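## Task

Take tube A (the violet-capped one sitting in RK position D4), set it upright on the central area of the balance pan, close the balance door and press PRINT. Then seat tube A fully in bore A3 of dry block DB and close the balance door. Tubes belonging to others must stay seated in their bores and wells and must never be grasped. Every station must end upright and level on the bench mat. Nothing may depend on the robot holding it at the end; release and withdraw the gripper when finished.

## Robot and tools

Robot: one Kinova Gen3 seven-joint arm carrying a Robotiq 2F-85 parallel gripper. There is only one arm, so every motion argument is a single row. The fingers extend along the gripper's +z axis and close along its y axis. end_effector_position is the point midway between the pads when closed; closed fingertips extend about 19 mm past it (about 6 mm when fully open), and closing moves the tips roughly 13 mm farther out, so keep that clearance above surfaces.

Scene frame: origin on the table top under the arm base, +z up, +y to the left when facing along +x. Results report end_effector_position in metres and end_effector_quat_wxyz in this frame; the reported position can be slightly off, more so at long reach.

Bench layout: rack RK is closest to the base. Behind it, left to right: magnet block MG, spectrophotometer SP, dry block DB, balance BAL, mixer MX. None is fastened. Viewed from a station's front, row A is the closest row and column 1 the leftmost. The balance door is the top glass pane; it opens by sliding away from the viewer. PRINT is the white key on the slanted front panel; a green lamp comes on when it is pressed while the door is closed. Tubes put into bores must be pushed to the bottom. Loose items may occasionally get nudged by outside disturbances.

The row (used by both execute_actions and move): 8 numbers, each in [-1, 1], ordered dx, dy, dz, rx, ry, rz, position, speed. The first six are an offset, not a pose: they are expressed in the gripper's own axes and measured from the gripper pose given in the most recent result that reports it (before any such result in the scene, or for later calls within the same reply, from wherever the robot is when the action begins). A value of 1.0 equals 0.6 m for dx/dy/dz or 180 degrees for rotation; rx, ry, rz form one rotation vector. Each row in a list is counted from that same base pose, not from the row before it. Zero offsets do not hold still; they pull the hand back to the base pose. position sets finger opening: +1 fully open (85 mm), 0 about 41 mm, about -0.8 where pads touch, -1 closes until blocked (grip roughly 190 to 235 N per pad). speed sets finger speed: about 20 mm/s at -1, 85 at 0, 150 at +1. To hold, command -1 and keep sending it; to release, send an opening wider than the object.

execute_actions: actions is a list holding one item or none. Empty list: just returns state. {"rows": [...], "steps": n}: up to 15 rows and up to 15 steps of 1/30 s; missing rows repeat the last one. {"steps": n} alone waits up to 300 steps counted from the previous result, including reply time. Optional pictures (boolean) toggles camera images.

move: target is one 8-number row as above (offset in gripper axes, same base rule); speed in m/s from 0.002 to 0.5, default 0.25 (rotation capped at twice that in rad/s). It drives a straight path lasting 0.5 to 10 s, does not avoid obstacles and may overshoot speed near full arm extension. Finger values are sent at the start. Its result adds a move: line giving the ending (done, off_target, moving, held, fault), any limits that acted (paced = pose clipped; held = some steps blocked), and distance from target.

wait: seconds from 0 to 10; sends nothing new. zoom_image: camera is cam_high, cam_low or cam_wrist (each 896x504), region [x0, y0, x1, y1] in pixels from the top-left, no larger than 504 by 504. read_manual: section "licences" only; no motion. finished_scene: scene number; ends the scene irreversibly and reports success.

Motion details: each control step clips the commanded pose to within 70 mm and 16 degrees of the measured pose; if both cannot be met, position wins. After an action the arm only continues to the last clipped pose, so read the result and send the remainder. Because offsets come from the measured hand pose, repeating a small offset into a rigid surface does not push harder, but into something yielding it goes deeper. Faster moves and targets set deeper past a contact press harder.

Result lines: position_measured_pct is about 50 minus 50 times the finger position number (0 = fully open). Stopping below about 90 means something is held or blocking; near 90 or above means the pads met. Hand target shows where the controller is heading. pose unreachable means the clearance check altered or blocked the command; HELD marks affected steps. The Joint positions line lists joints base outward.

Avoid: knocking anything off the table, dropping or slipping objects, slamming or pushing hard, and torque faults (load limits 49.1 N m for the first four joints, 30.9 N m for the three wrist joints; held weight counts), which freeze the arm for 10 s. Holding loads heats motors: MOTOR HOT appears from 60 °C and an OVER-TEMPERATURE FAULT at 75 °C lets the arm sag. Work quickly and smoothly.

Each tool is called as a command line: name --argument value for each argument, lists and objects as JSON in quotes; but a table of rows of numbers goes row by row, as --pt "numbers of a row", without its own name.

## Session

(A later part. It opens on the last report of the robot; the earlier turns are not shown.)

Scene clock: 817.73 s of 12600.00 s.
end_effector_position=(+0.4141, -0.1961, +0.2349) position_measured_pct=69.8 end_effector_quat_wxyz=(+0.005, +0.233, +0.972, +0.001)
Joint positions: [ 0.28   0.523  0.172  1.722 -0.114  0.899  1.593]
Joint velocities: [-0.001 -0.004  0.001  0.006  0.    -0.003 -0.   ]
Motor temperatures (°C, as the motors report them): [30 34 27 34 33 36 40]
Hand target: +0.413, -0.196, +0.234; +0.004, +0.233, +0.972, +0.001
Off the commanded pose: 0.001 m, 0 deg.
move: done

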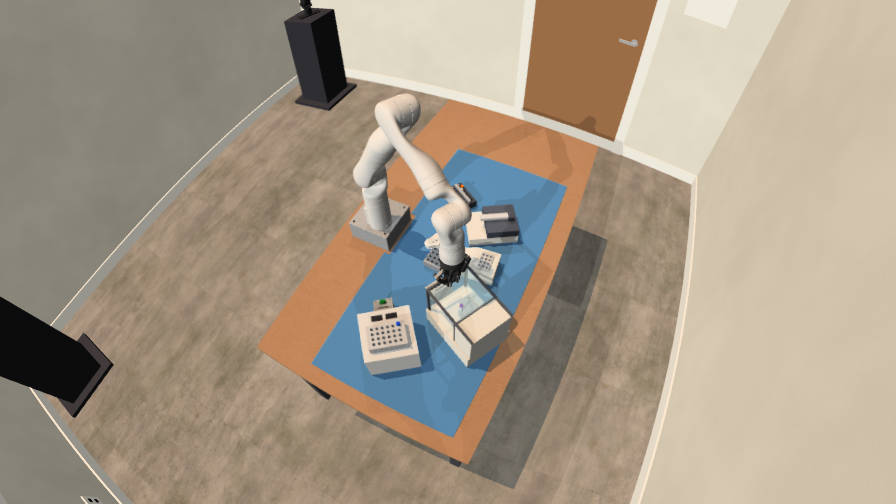

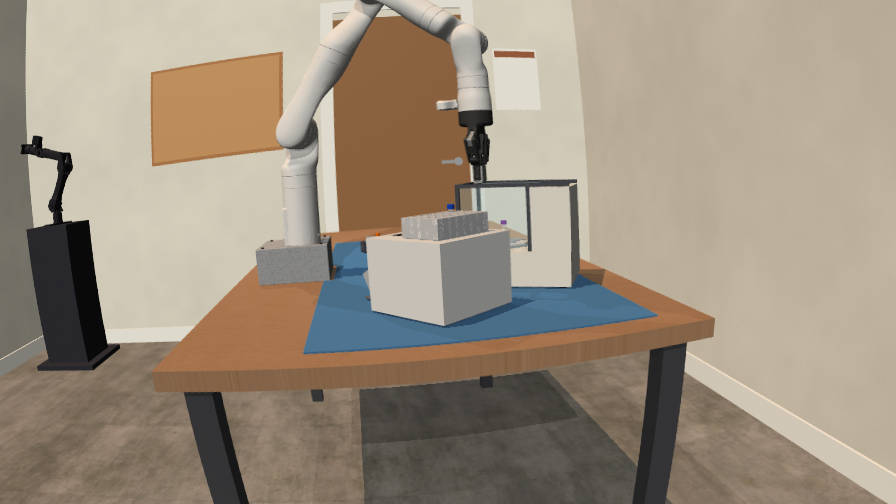

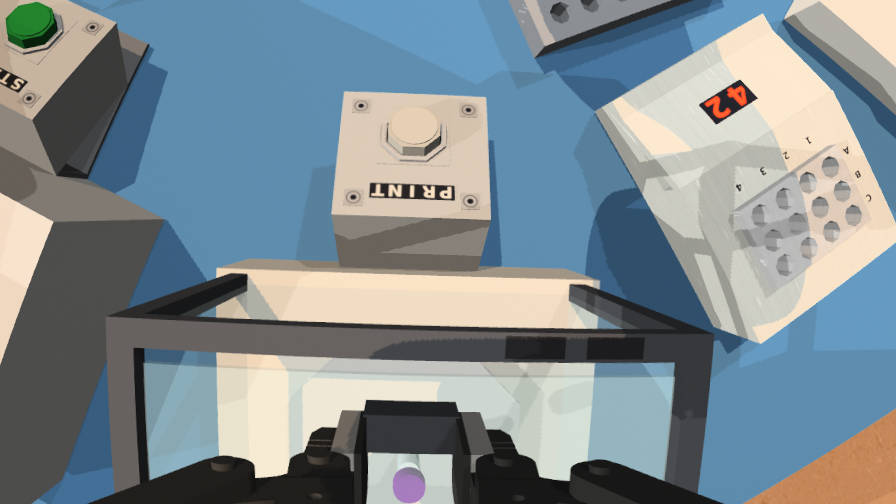

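move --target '[-0.001,0,0,0,0,0,-0.1,0]' --speed 0.01

move --target '[0,0,-0.05,0,0,0,-0.1,0]' --speed 0.05

Scene clock: 822.40 s of 12600.00 s.
end_effector_position=(+0.4146, -0.1964, +0.2350) position_measured_pct=54.8 end_effector_quat_wxyz=(+0.005, +0.233, +0.972, +0.001)
Joint positions: [ 0.281  0.524  0.172  1.72  -0.114  0.9    1.594]
Joint velocities: [ 0.     0.     0.001 -0.001 -0.001  0.001  0.   ]
Motor temperatures (°C, as the motors report them): [30 34 27 34 33 36 40]
Hand target: +0.415, -0.196, +0.235; +0.005, +0.233, +0.972, +0.001
Off the commanded pose: 0.000 m, 0 deg.
move: done

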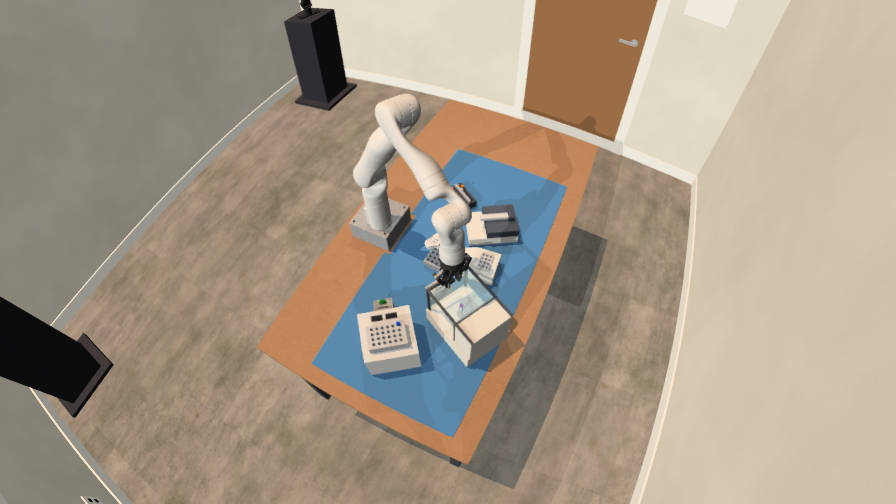

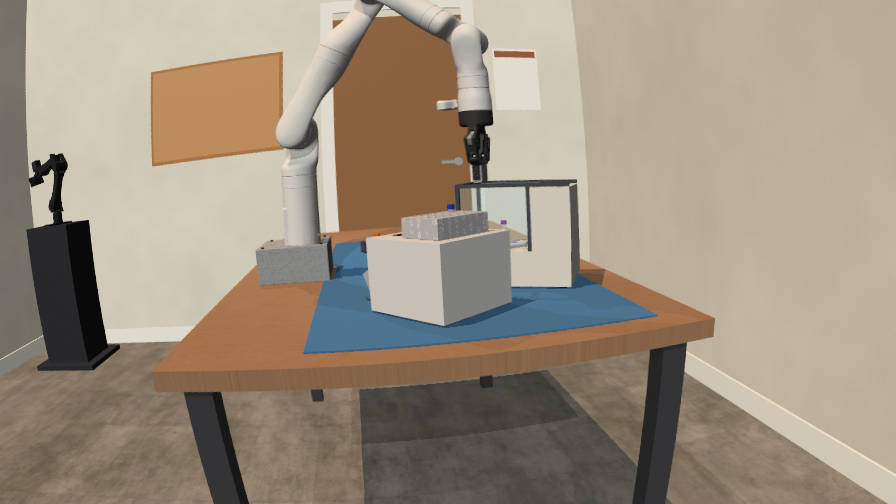

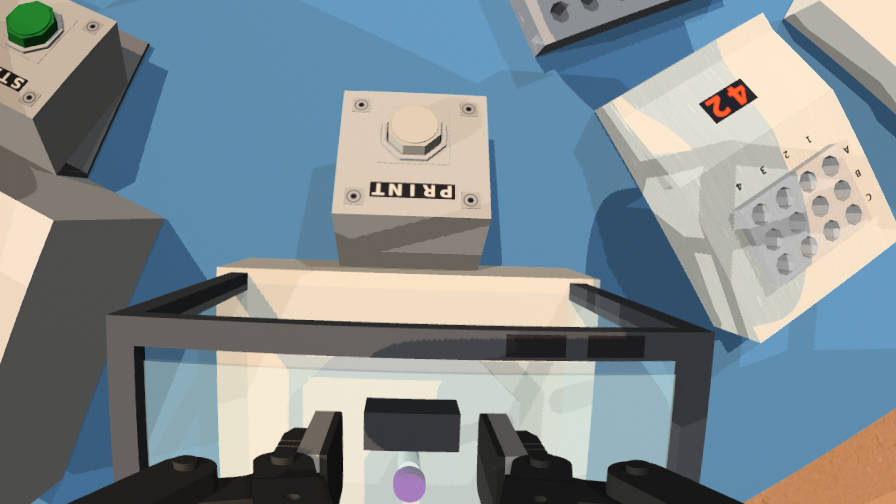

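Scene clock: 823.33 s of 12600.00 s.
end_effector_position=(+0.4143, -0.1963, +0.2648) position_measured_pct=54.8 end_effector_quat_wxyz=(+0.005, +0.233, +0.972, +0.001)
Joint positions: [ 0.275  0.481  0.18   1.679 -0.104  0.984  1.585]
Joint velocities: [-0.    -0.003  0.001 -0.     0.001  0.005 -0.001]
Motor temperatures (°C, as the motors report them): [30 34 27 34 33 36 40]
Hand target: +0.414, -0.196, +0.265; +0.005, +0.233, +0.972, +0.001
Off the commanded pose: 0.000 m, 0 deg.
move: done

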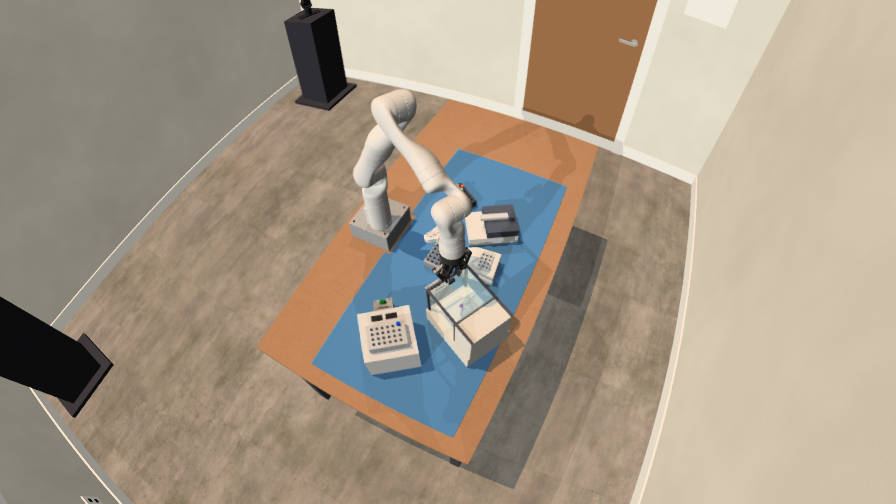

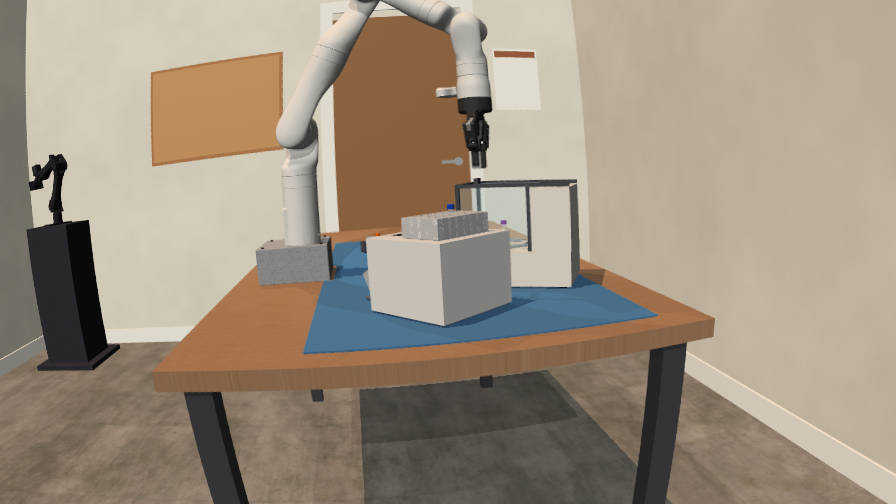

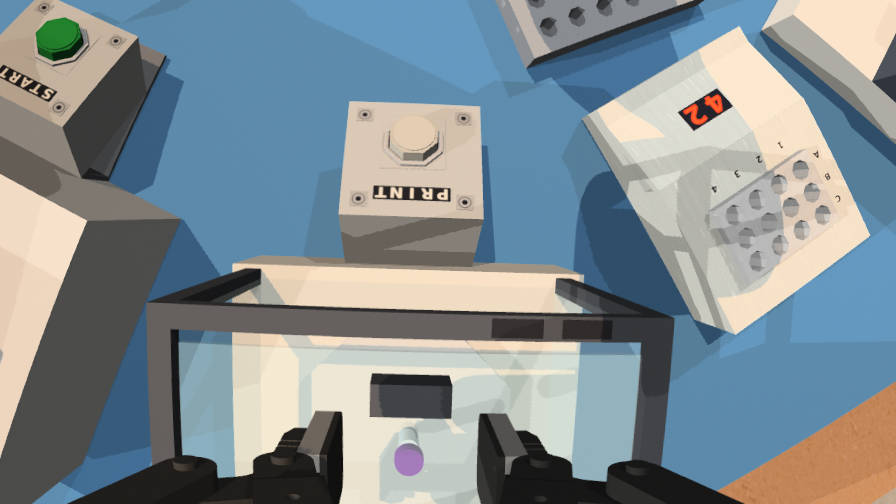

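move --target '[0.151,0.006,0,0,0,0,-1,0.5]' --speed 0.08

move --target '[0,0,0.22,0,0,0,-1,0]' --speed 0.06

Scene clock: 829.27 s of 12600.00 s.
end_effector_position=(+0.3349, -0.1525, +0.2634) position_measured_pct=91.7 end_effector_quat_wxyz=(+0.005, +0.233, +0.972, +0.001)
Joint positions: [ 0.226  0.302  0.181  1.971 -0.074  0.867  1.54 ]
Joint velocities: [-0.002 -0.007 -0.001  0.005  0.    -0.002 -0.002]
Motor temperatures (°C, as the motors report them): [30 34 27 34 33 36 40]
Hand target: +0.335, -0.152, +0.264; +0.005, +0.233, +0.972, +0.001
Off the commanded pose: 0.001 m, 0 deg.
move: done

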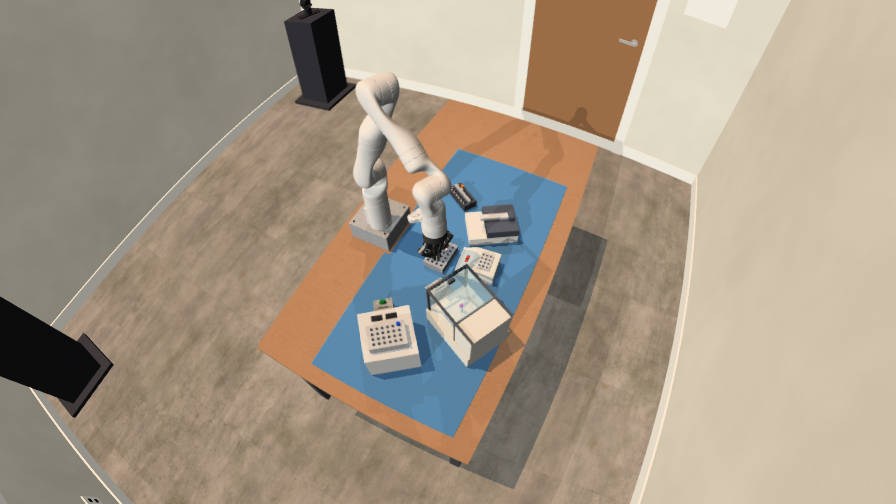

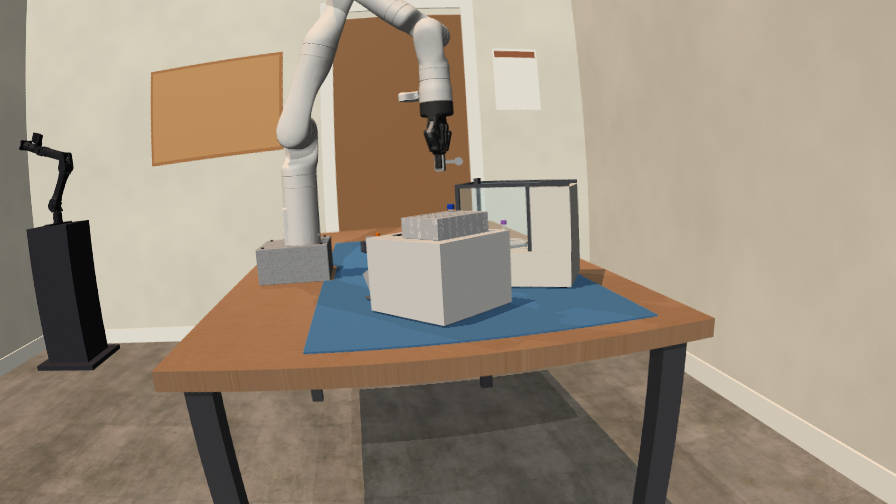

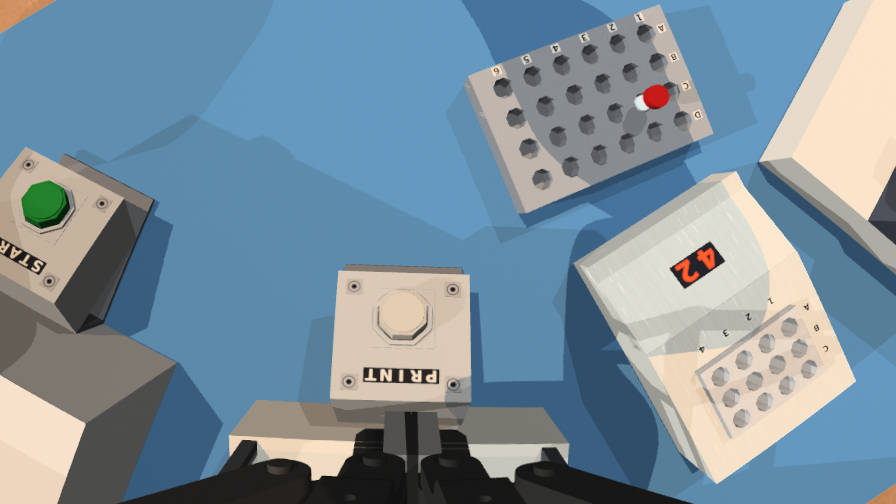

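Scene clock: 831.83 s of 12600.00 s.
end_effector_position=(+0.3365, -0.1528, +0.1319) position_measured_pct=91.7 end_effector_quat_wxyz=(+0.005, +0.233, +0.972, +0.001)
Joint positions: [ 0.285  0.583  0.114  2.116 -0.152  0.443  1.61 ]
Joint velocities: [ 0.002  0.006 -0.003  0.001 -0.001 -0.003  0.001]
Motor temperatures (°C, as the motors report them): [30 34 27 34 33 36 40]
Hand target: +0.336, -0.153, +0.132; +0.005, +0.233, +0.972, +0.001
Off the commanded pose: 0.001 m, 0 deg.
move: done

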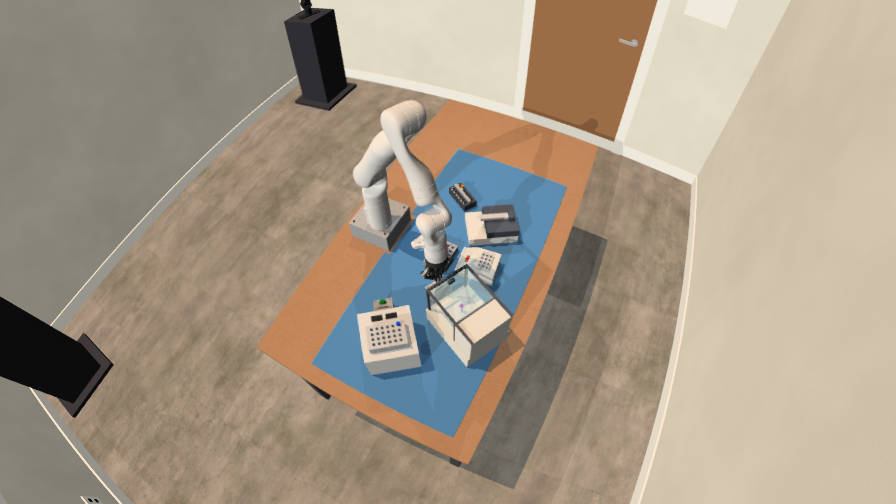

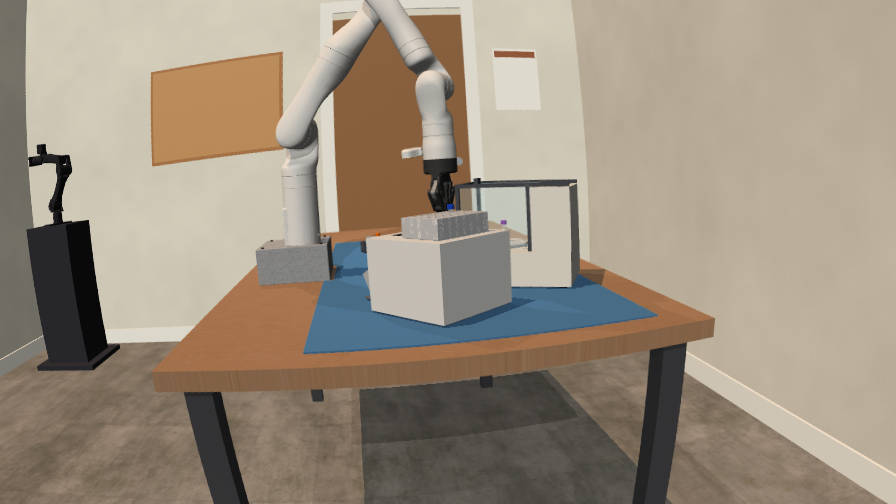

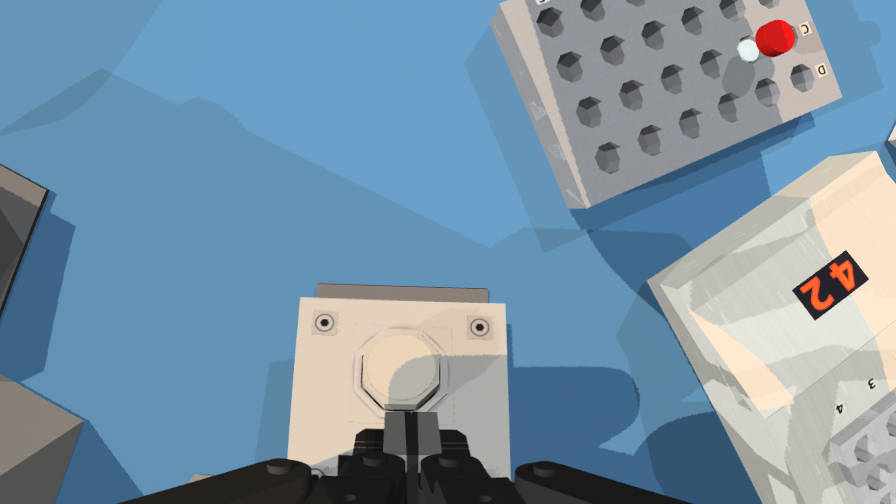

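move --target '[0,0,0.045,0,0,0,-1,0]' --speed 0.02

move --target '[0,0,0.01,0,0,0,-1,0]' --speed 0.005

zoom_image --camera "cam_high" --region '[400,240,530,340]'

Scene clock: 837.70 s of 12600.00 s.
end_effector_position=(+0.3369, -0.1529, +0.1051) position_measured_pct=91.7 end_effector_quat_wxyz=(+0.005, +0.233, +0.972, +0.001)
Joint positions: [ 0.301  0.651  0.092  2.128 -0.164  0.362  1.621]
Joint velocities: [ 0.001  0.005  0.001  0.     0.    -0.006  0.002]
Motor temperatures (°C, as the motors report them): [30 34 27 34 33 36 40]
Hand target: +0.337, -0.153, +0.105; +0.005, +0.233, +0.972, +0.001
Off the commanded pose: 0.000 m, 0 deg.
move: done

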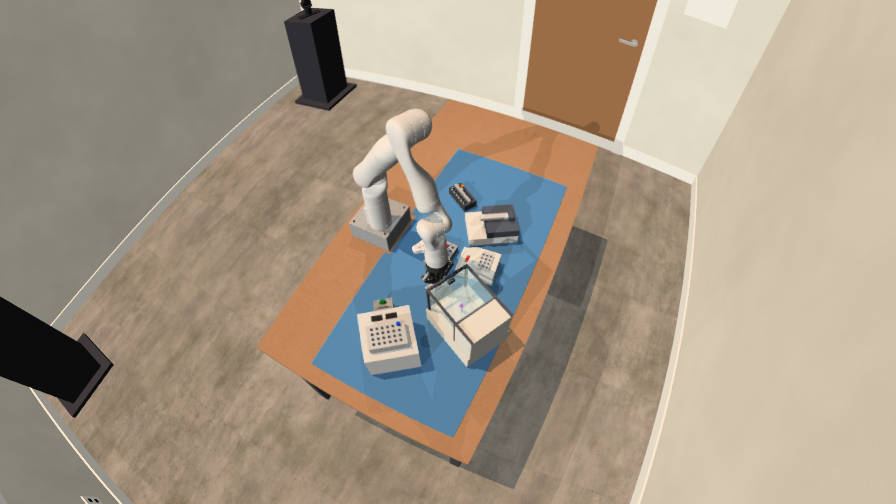

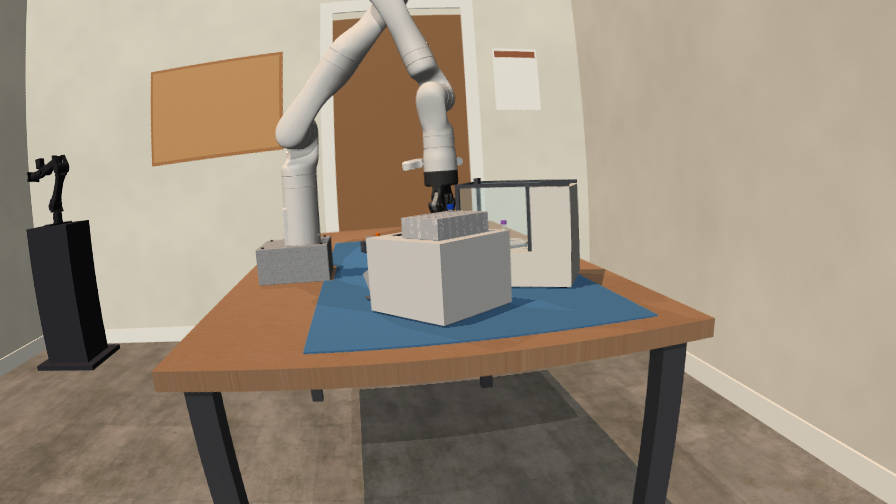

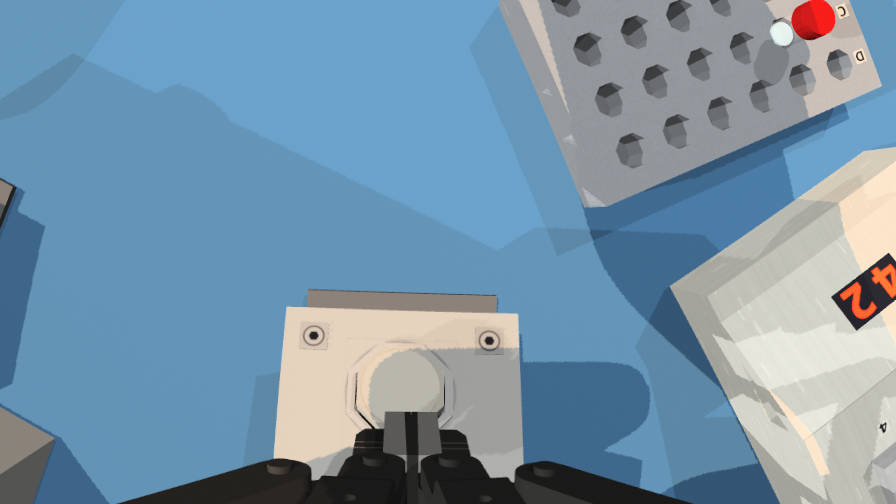

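Scene clock: 839.13 s of 12600.00 s.
end_effector_position=(+0.3374, -0.1532, +0.1000) position_measured_pct=91.7 end_effector_quat_wxyz=(+0.006, +0.233, +0.972, +0.001)
Joint positions: [ 0.305  0.664  0.087  2.13  -0.167  0.345  1.623]
Joint velocities: [ 0.     0.001 -0.    -0.001 -0.    -0.002  0.   ]
Motor temperatures (°C, as the motors report them): [30 34 27 34 33 36 40]
Hand target: +0.337, -0.153, +0.099; +0.005, +0.233, +0.972, +0.001
Off the commanded pose: 0.001 m, 0 deg.
move: done

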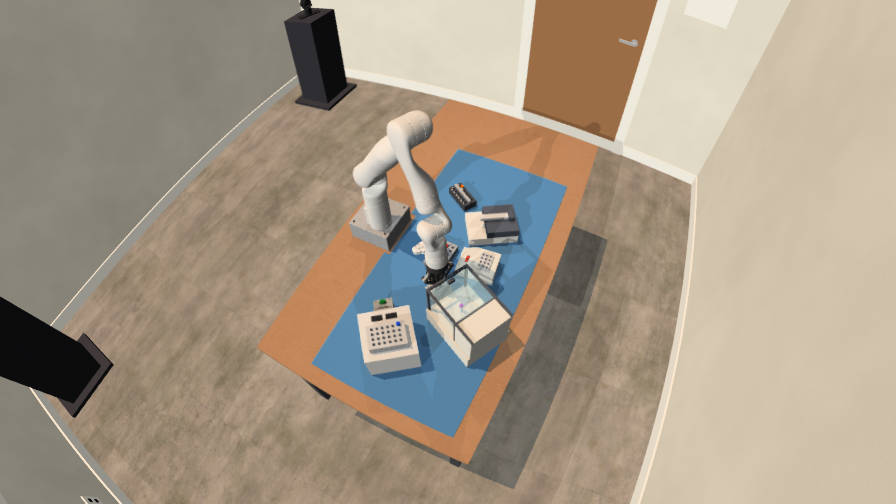

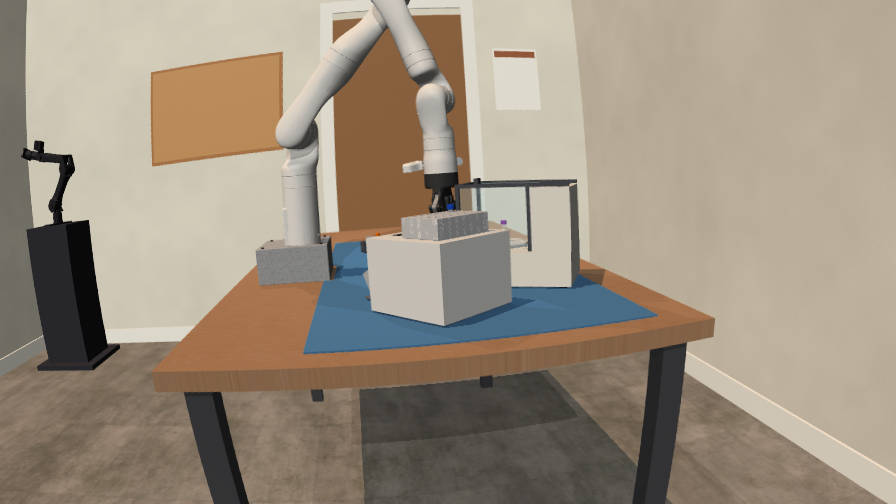

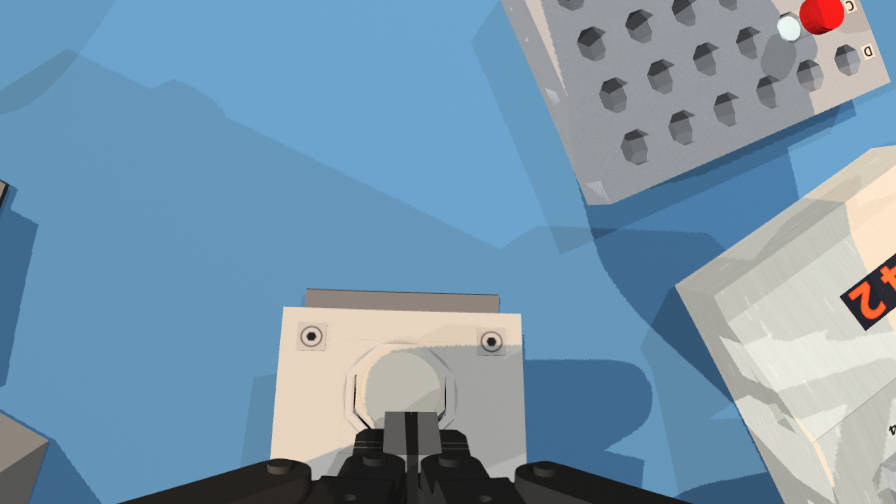

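Region (400, 240, 530, 340) of cam_high's 896x504 image, scaled by 3.877, with more detail than that image has; it fills the top 388 rows of this view, and the rest is white.

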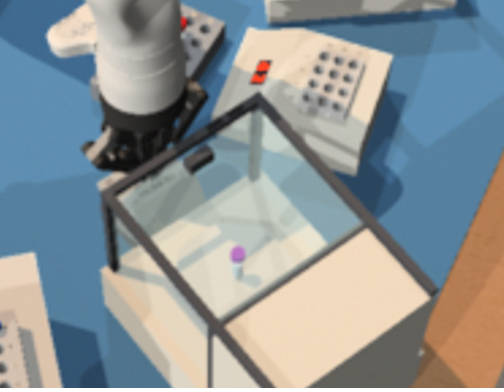

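move --target '[0,0,0.005,0,0,0,-1,0]' --speed 0.004

zoom_image --camera "cam_high" --region '[400,240,530,340]'

Scene clock: 844.30 s of 12600.00 s.
end_effector_position=(+0.3379, -0.1534, +0.0988) position_measured_pct=91.7 end_effector_quat_wxyz=(+0.007, +0.233, +0.972, +0.001)
Joint positions: [ 0.307  0.667  0.085  2.131 -0.168  0.338  1.624]
Joint velocities: [ 0.    -0.     0.001  0.    -0.002 -0.001  0.   ]
Motor temperatures (°C, as the motors report them): [30 34 27 34 33 36 40]
Hand target: +0.337, -0.153, +0.097; +0.006, +0.233, +0.972, +0.001
Off the commanded pose: 0.002 m, 0 deg.
move: done

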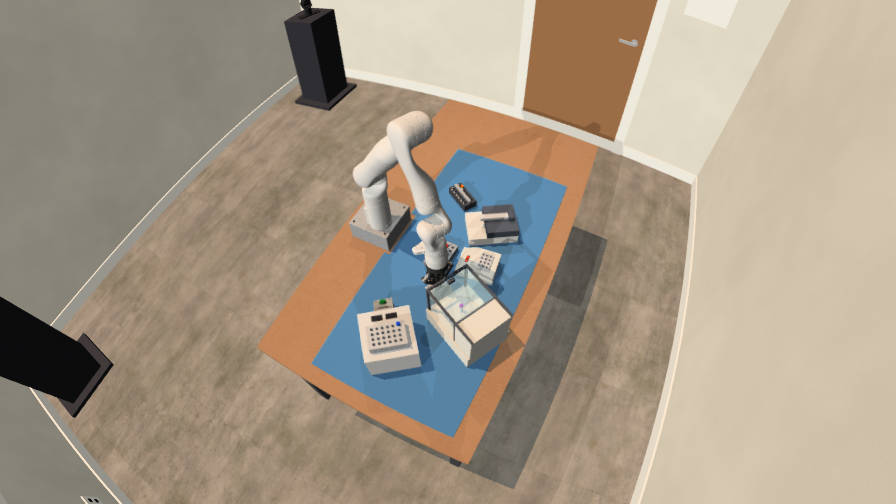

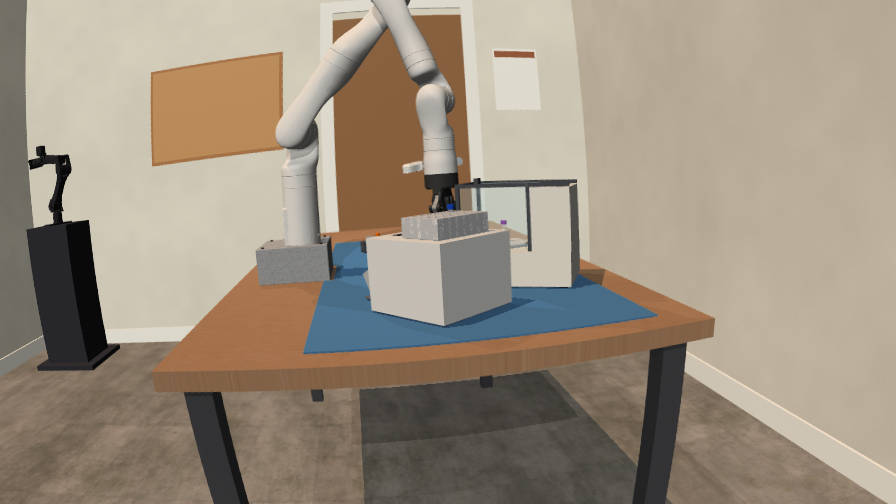

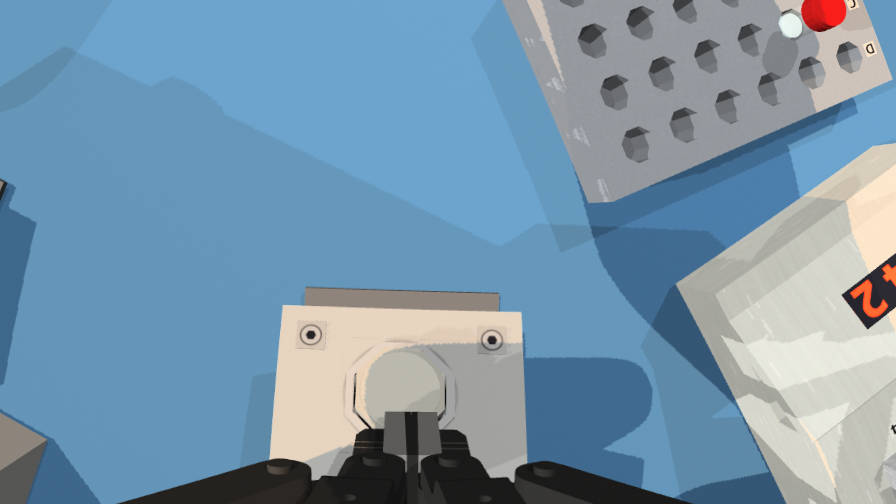

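Region (400, 240, 530, 340) of cam_high's 896x504 image, scaled by 3.877, with more detail than that image has; it fills the top 388 rows of this view, and the rest is white.

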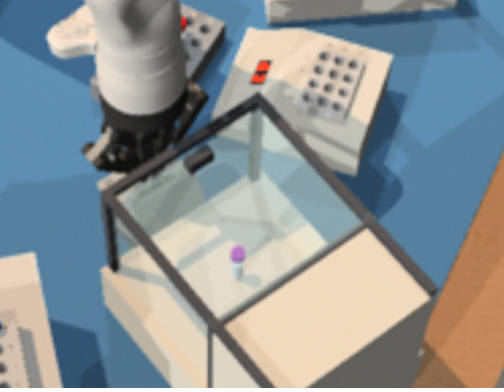

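move --target '[0.012,0,-0.02,0,0,0,-1,0]' --speed 0.02

zoom_image --camera "cam_wrist" --region '[250,260,560,504]'

Scene clock: 857.97 s of 12600.00 s.
end_effector_position=(+0.3312, -0.1502, +0.1105) position_measured_pct=91.7 end_effector_quat_wxyz=(+0.007, +0.233, +0.972, +0.001)
Joint positions: [ 0.299  0.629  0.093  2.151 -0.164  0.357  1.62 ]
Joint velocities: [-0.001 -0.005  0.002  0.002 -0.001  0.002 -0.   ]
Motor temperatures (°C, as the motors report them): [30 34 27 34 33 36 40]
Hand target: +0.331, -0.150, +0.111; +0.007, +0.233, +0.972, +0.001
Off the commanded pose: 0.000 m, 0 deg.
move: done

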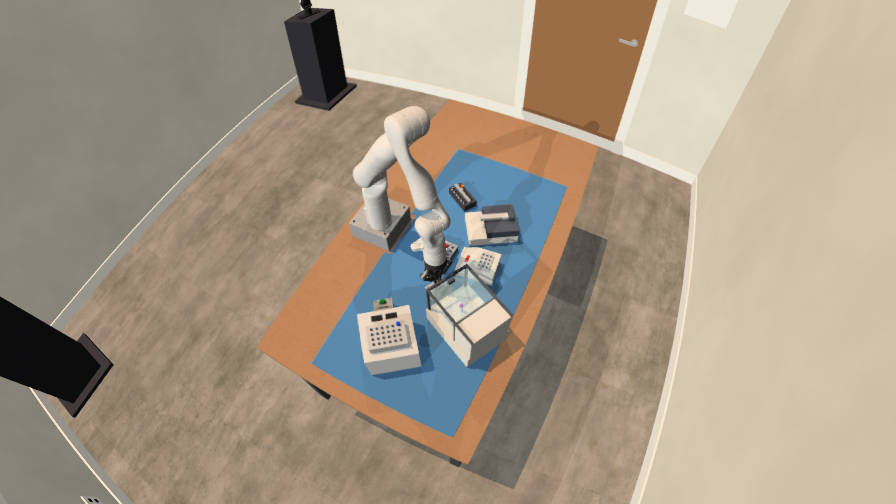

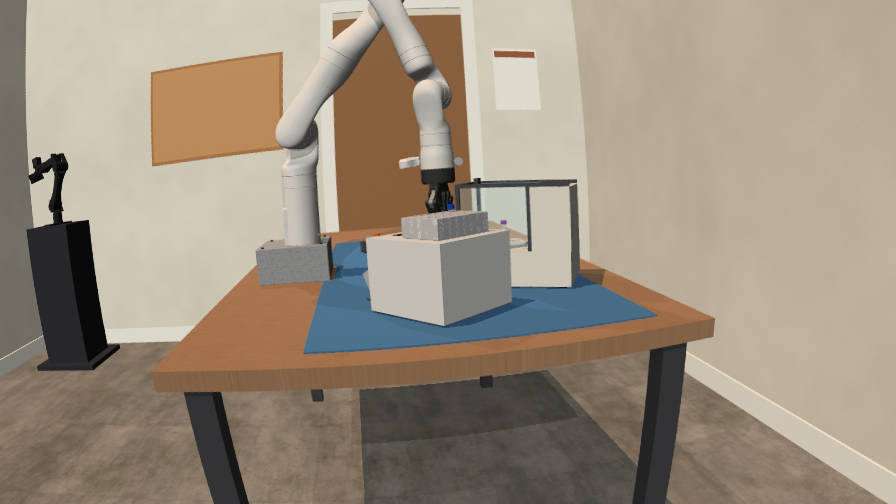

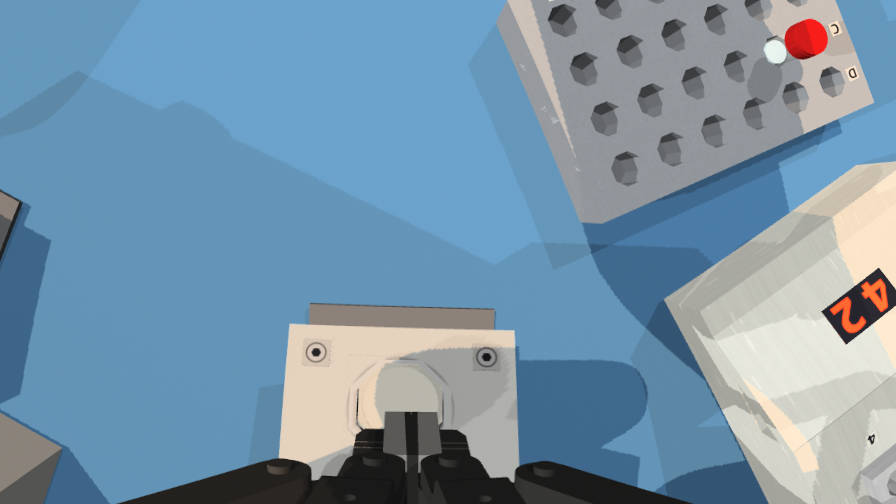

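Region (250, 260, 560, 504) of cam_wrist's 896x504 image, scaled by 1.626; it fills the top 397 rows of this view, and the rest is white.

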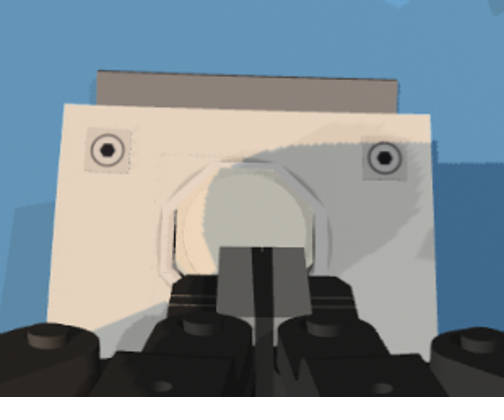

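move --target '[0,0,0.022,0,0,0,-1,0]' --speed 0.006

zoom_image --camera "cam_high" --region '[420,255,490,305]'

Scene clock: 864.17 s of 12600.00 s.
end_effector_position=(+0.3324, -0.1507, +0.0985) position_measured_pct=91.7 end_effector_quat_wxyz=(+0.009, +0.233, +0.972, +0.000)
Joint positions: [ 0.307  0.661  0.082  2.154 -0.169  0.318  1.625]
Joint velocities: [ 0.001  0.001 -0.001 -0.002  0.001 -0.001  0.   ]
Motor temperatures (°C, as the motors report them): [30 34 27 33 33 36 40]
Hand target: +0.331, -0.150, +0.097; +0.007, +0.233, +0.972, +0.001
Off the commanded pose: 0.002 m, 0 deg.
move: done

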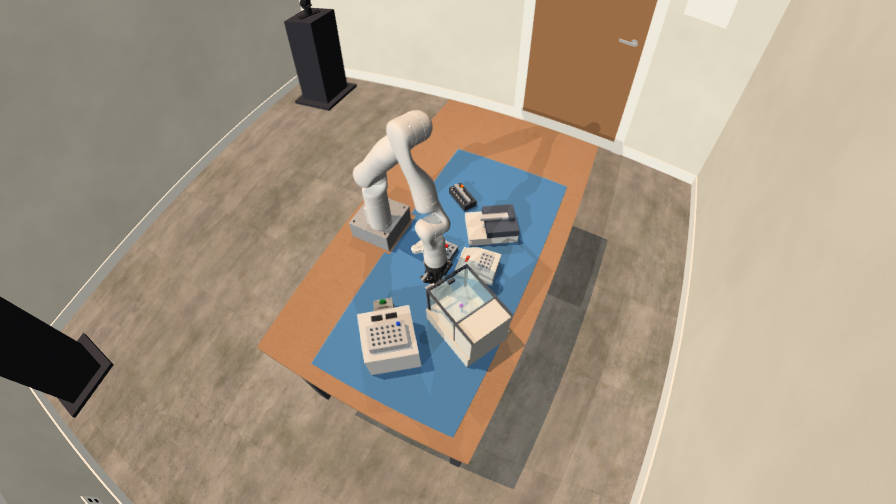

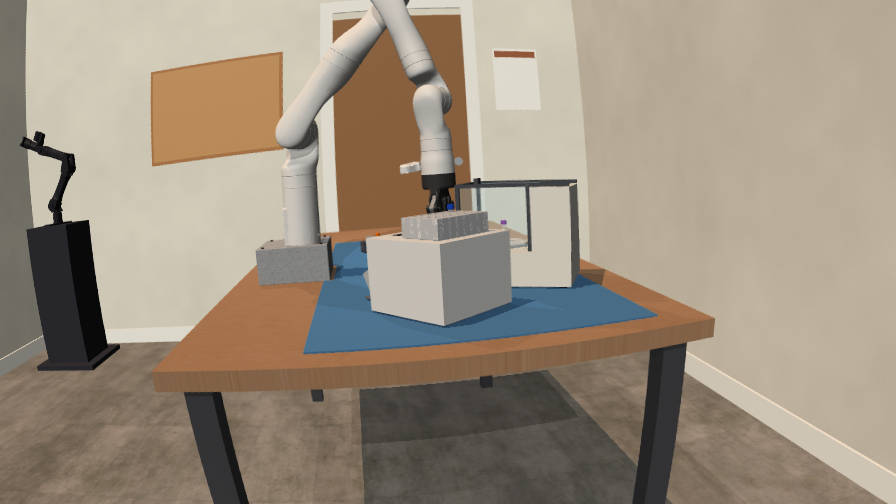

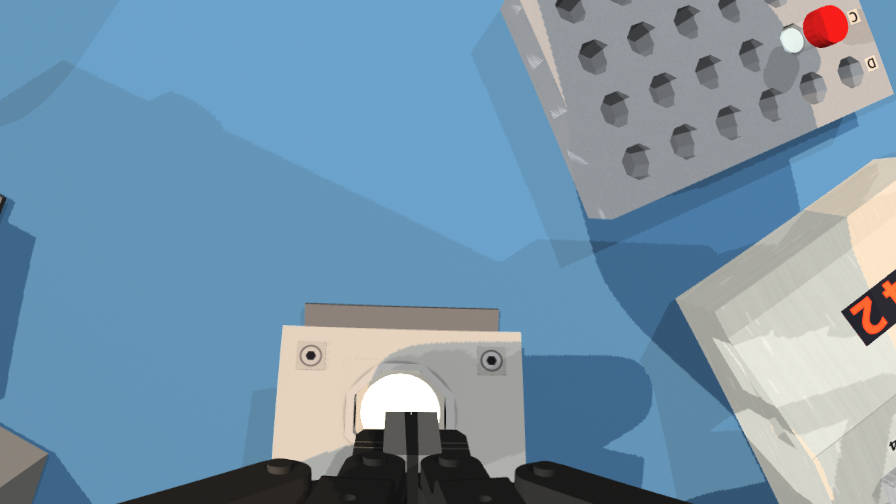

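Region (420, 255, 490, 305) of cam_high's 896x504 image, scaled by 7.200, with more detail than that image has; it fills the top 360 rows of this view, and the rest is white.

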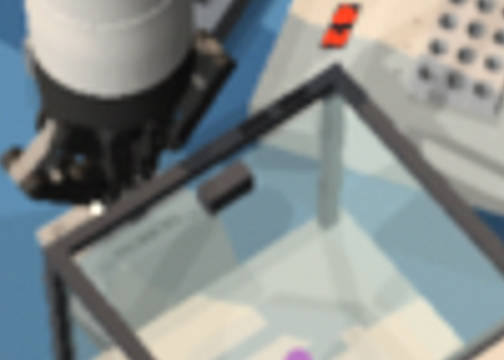

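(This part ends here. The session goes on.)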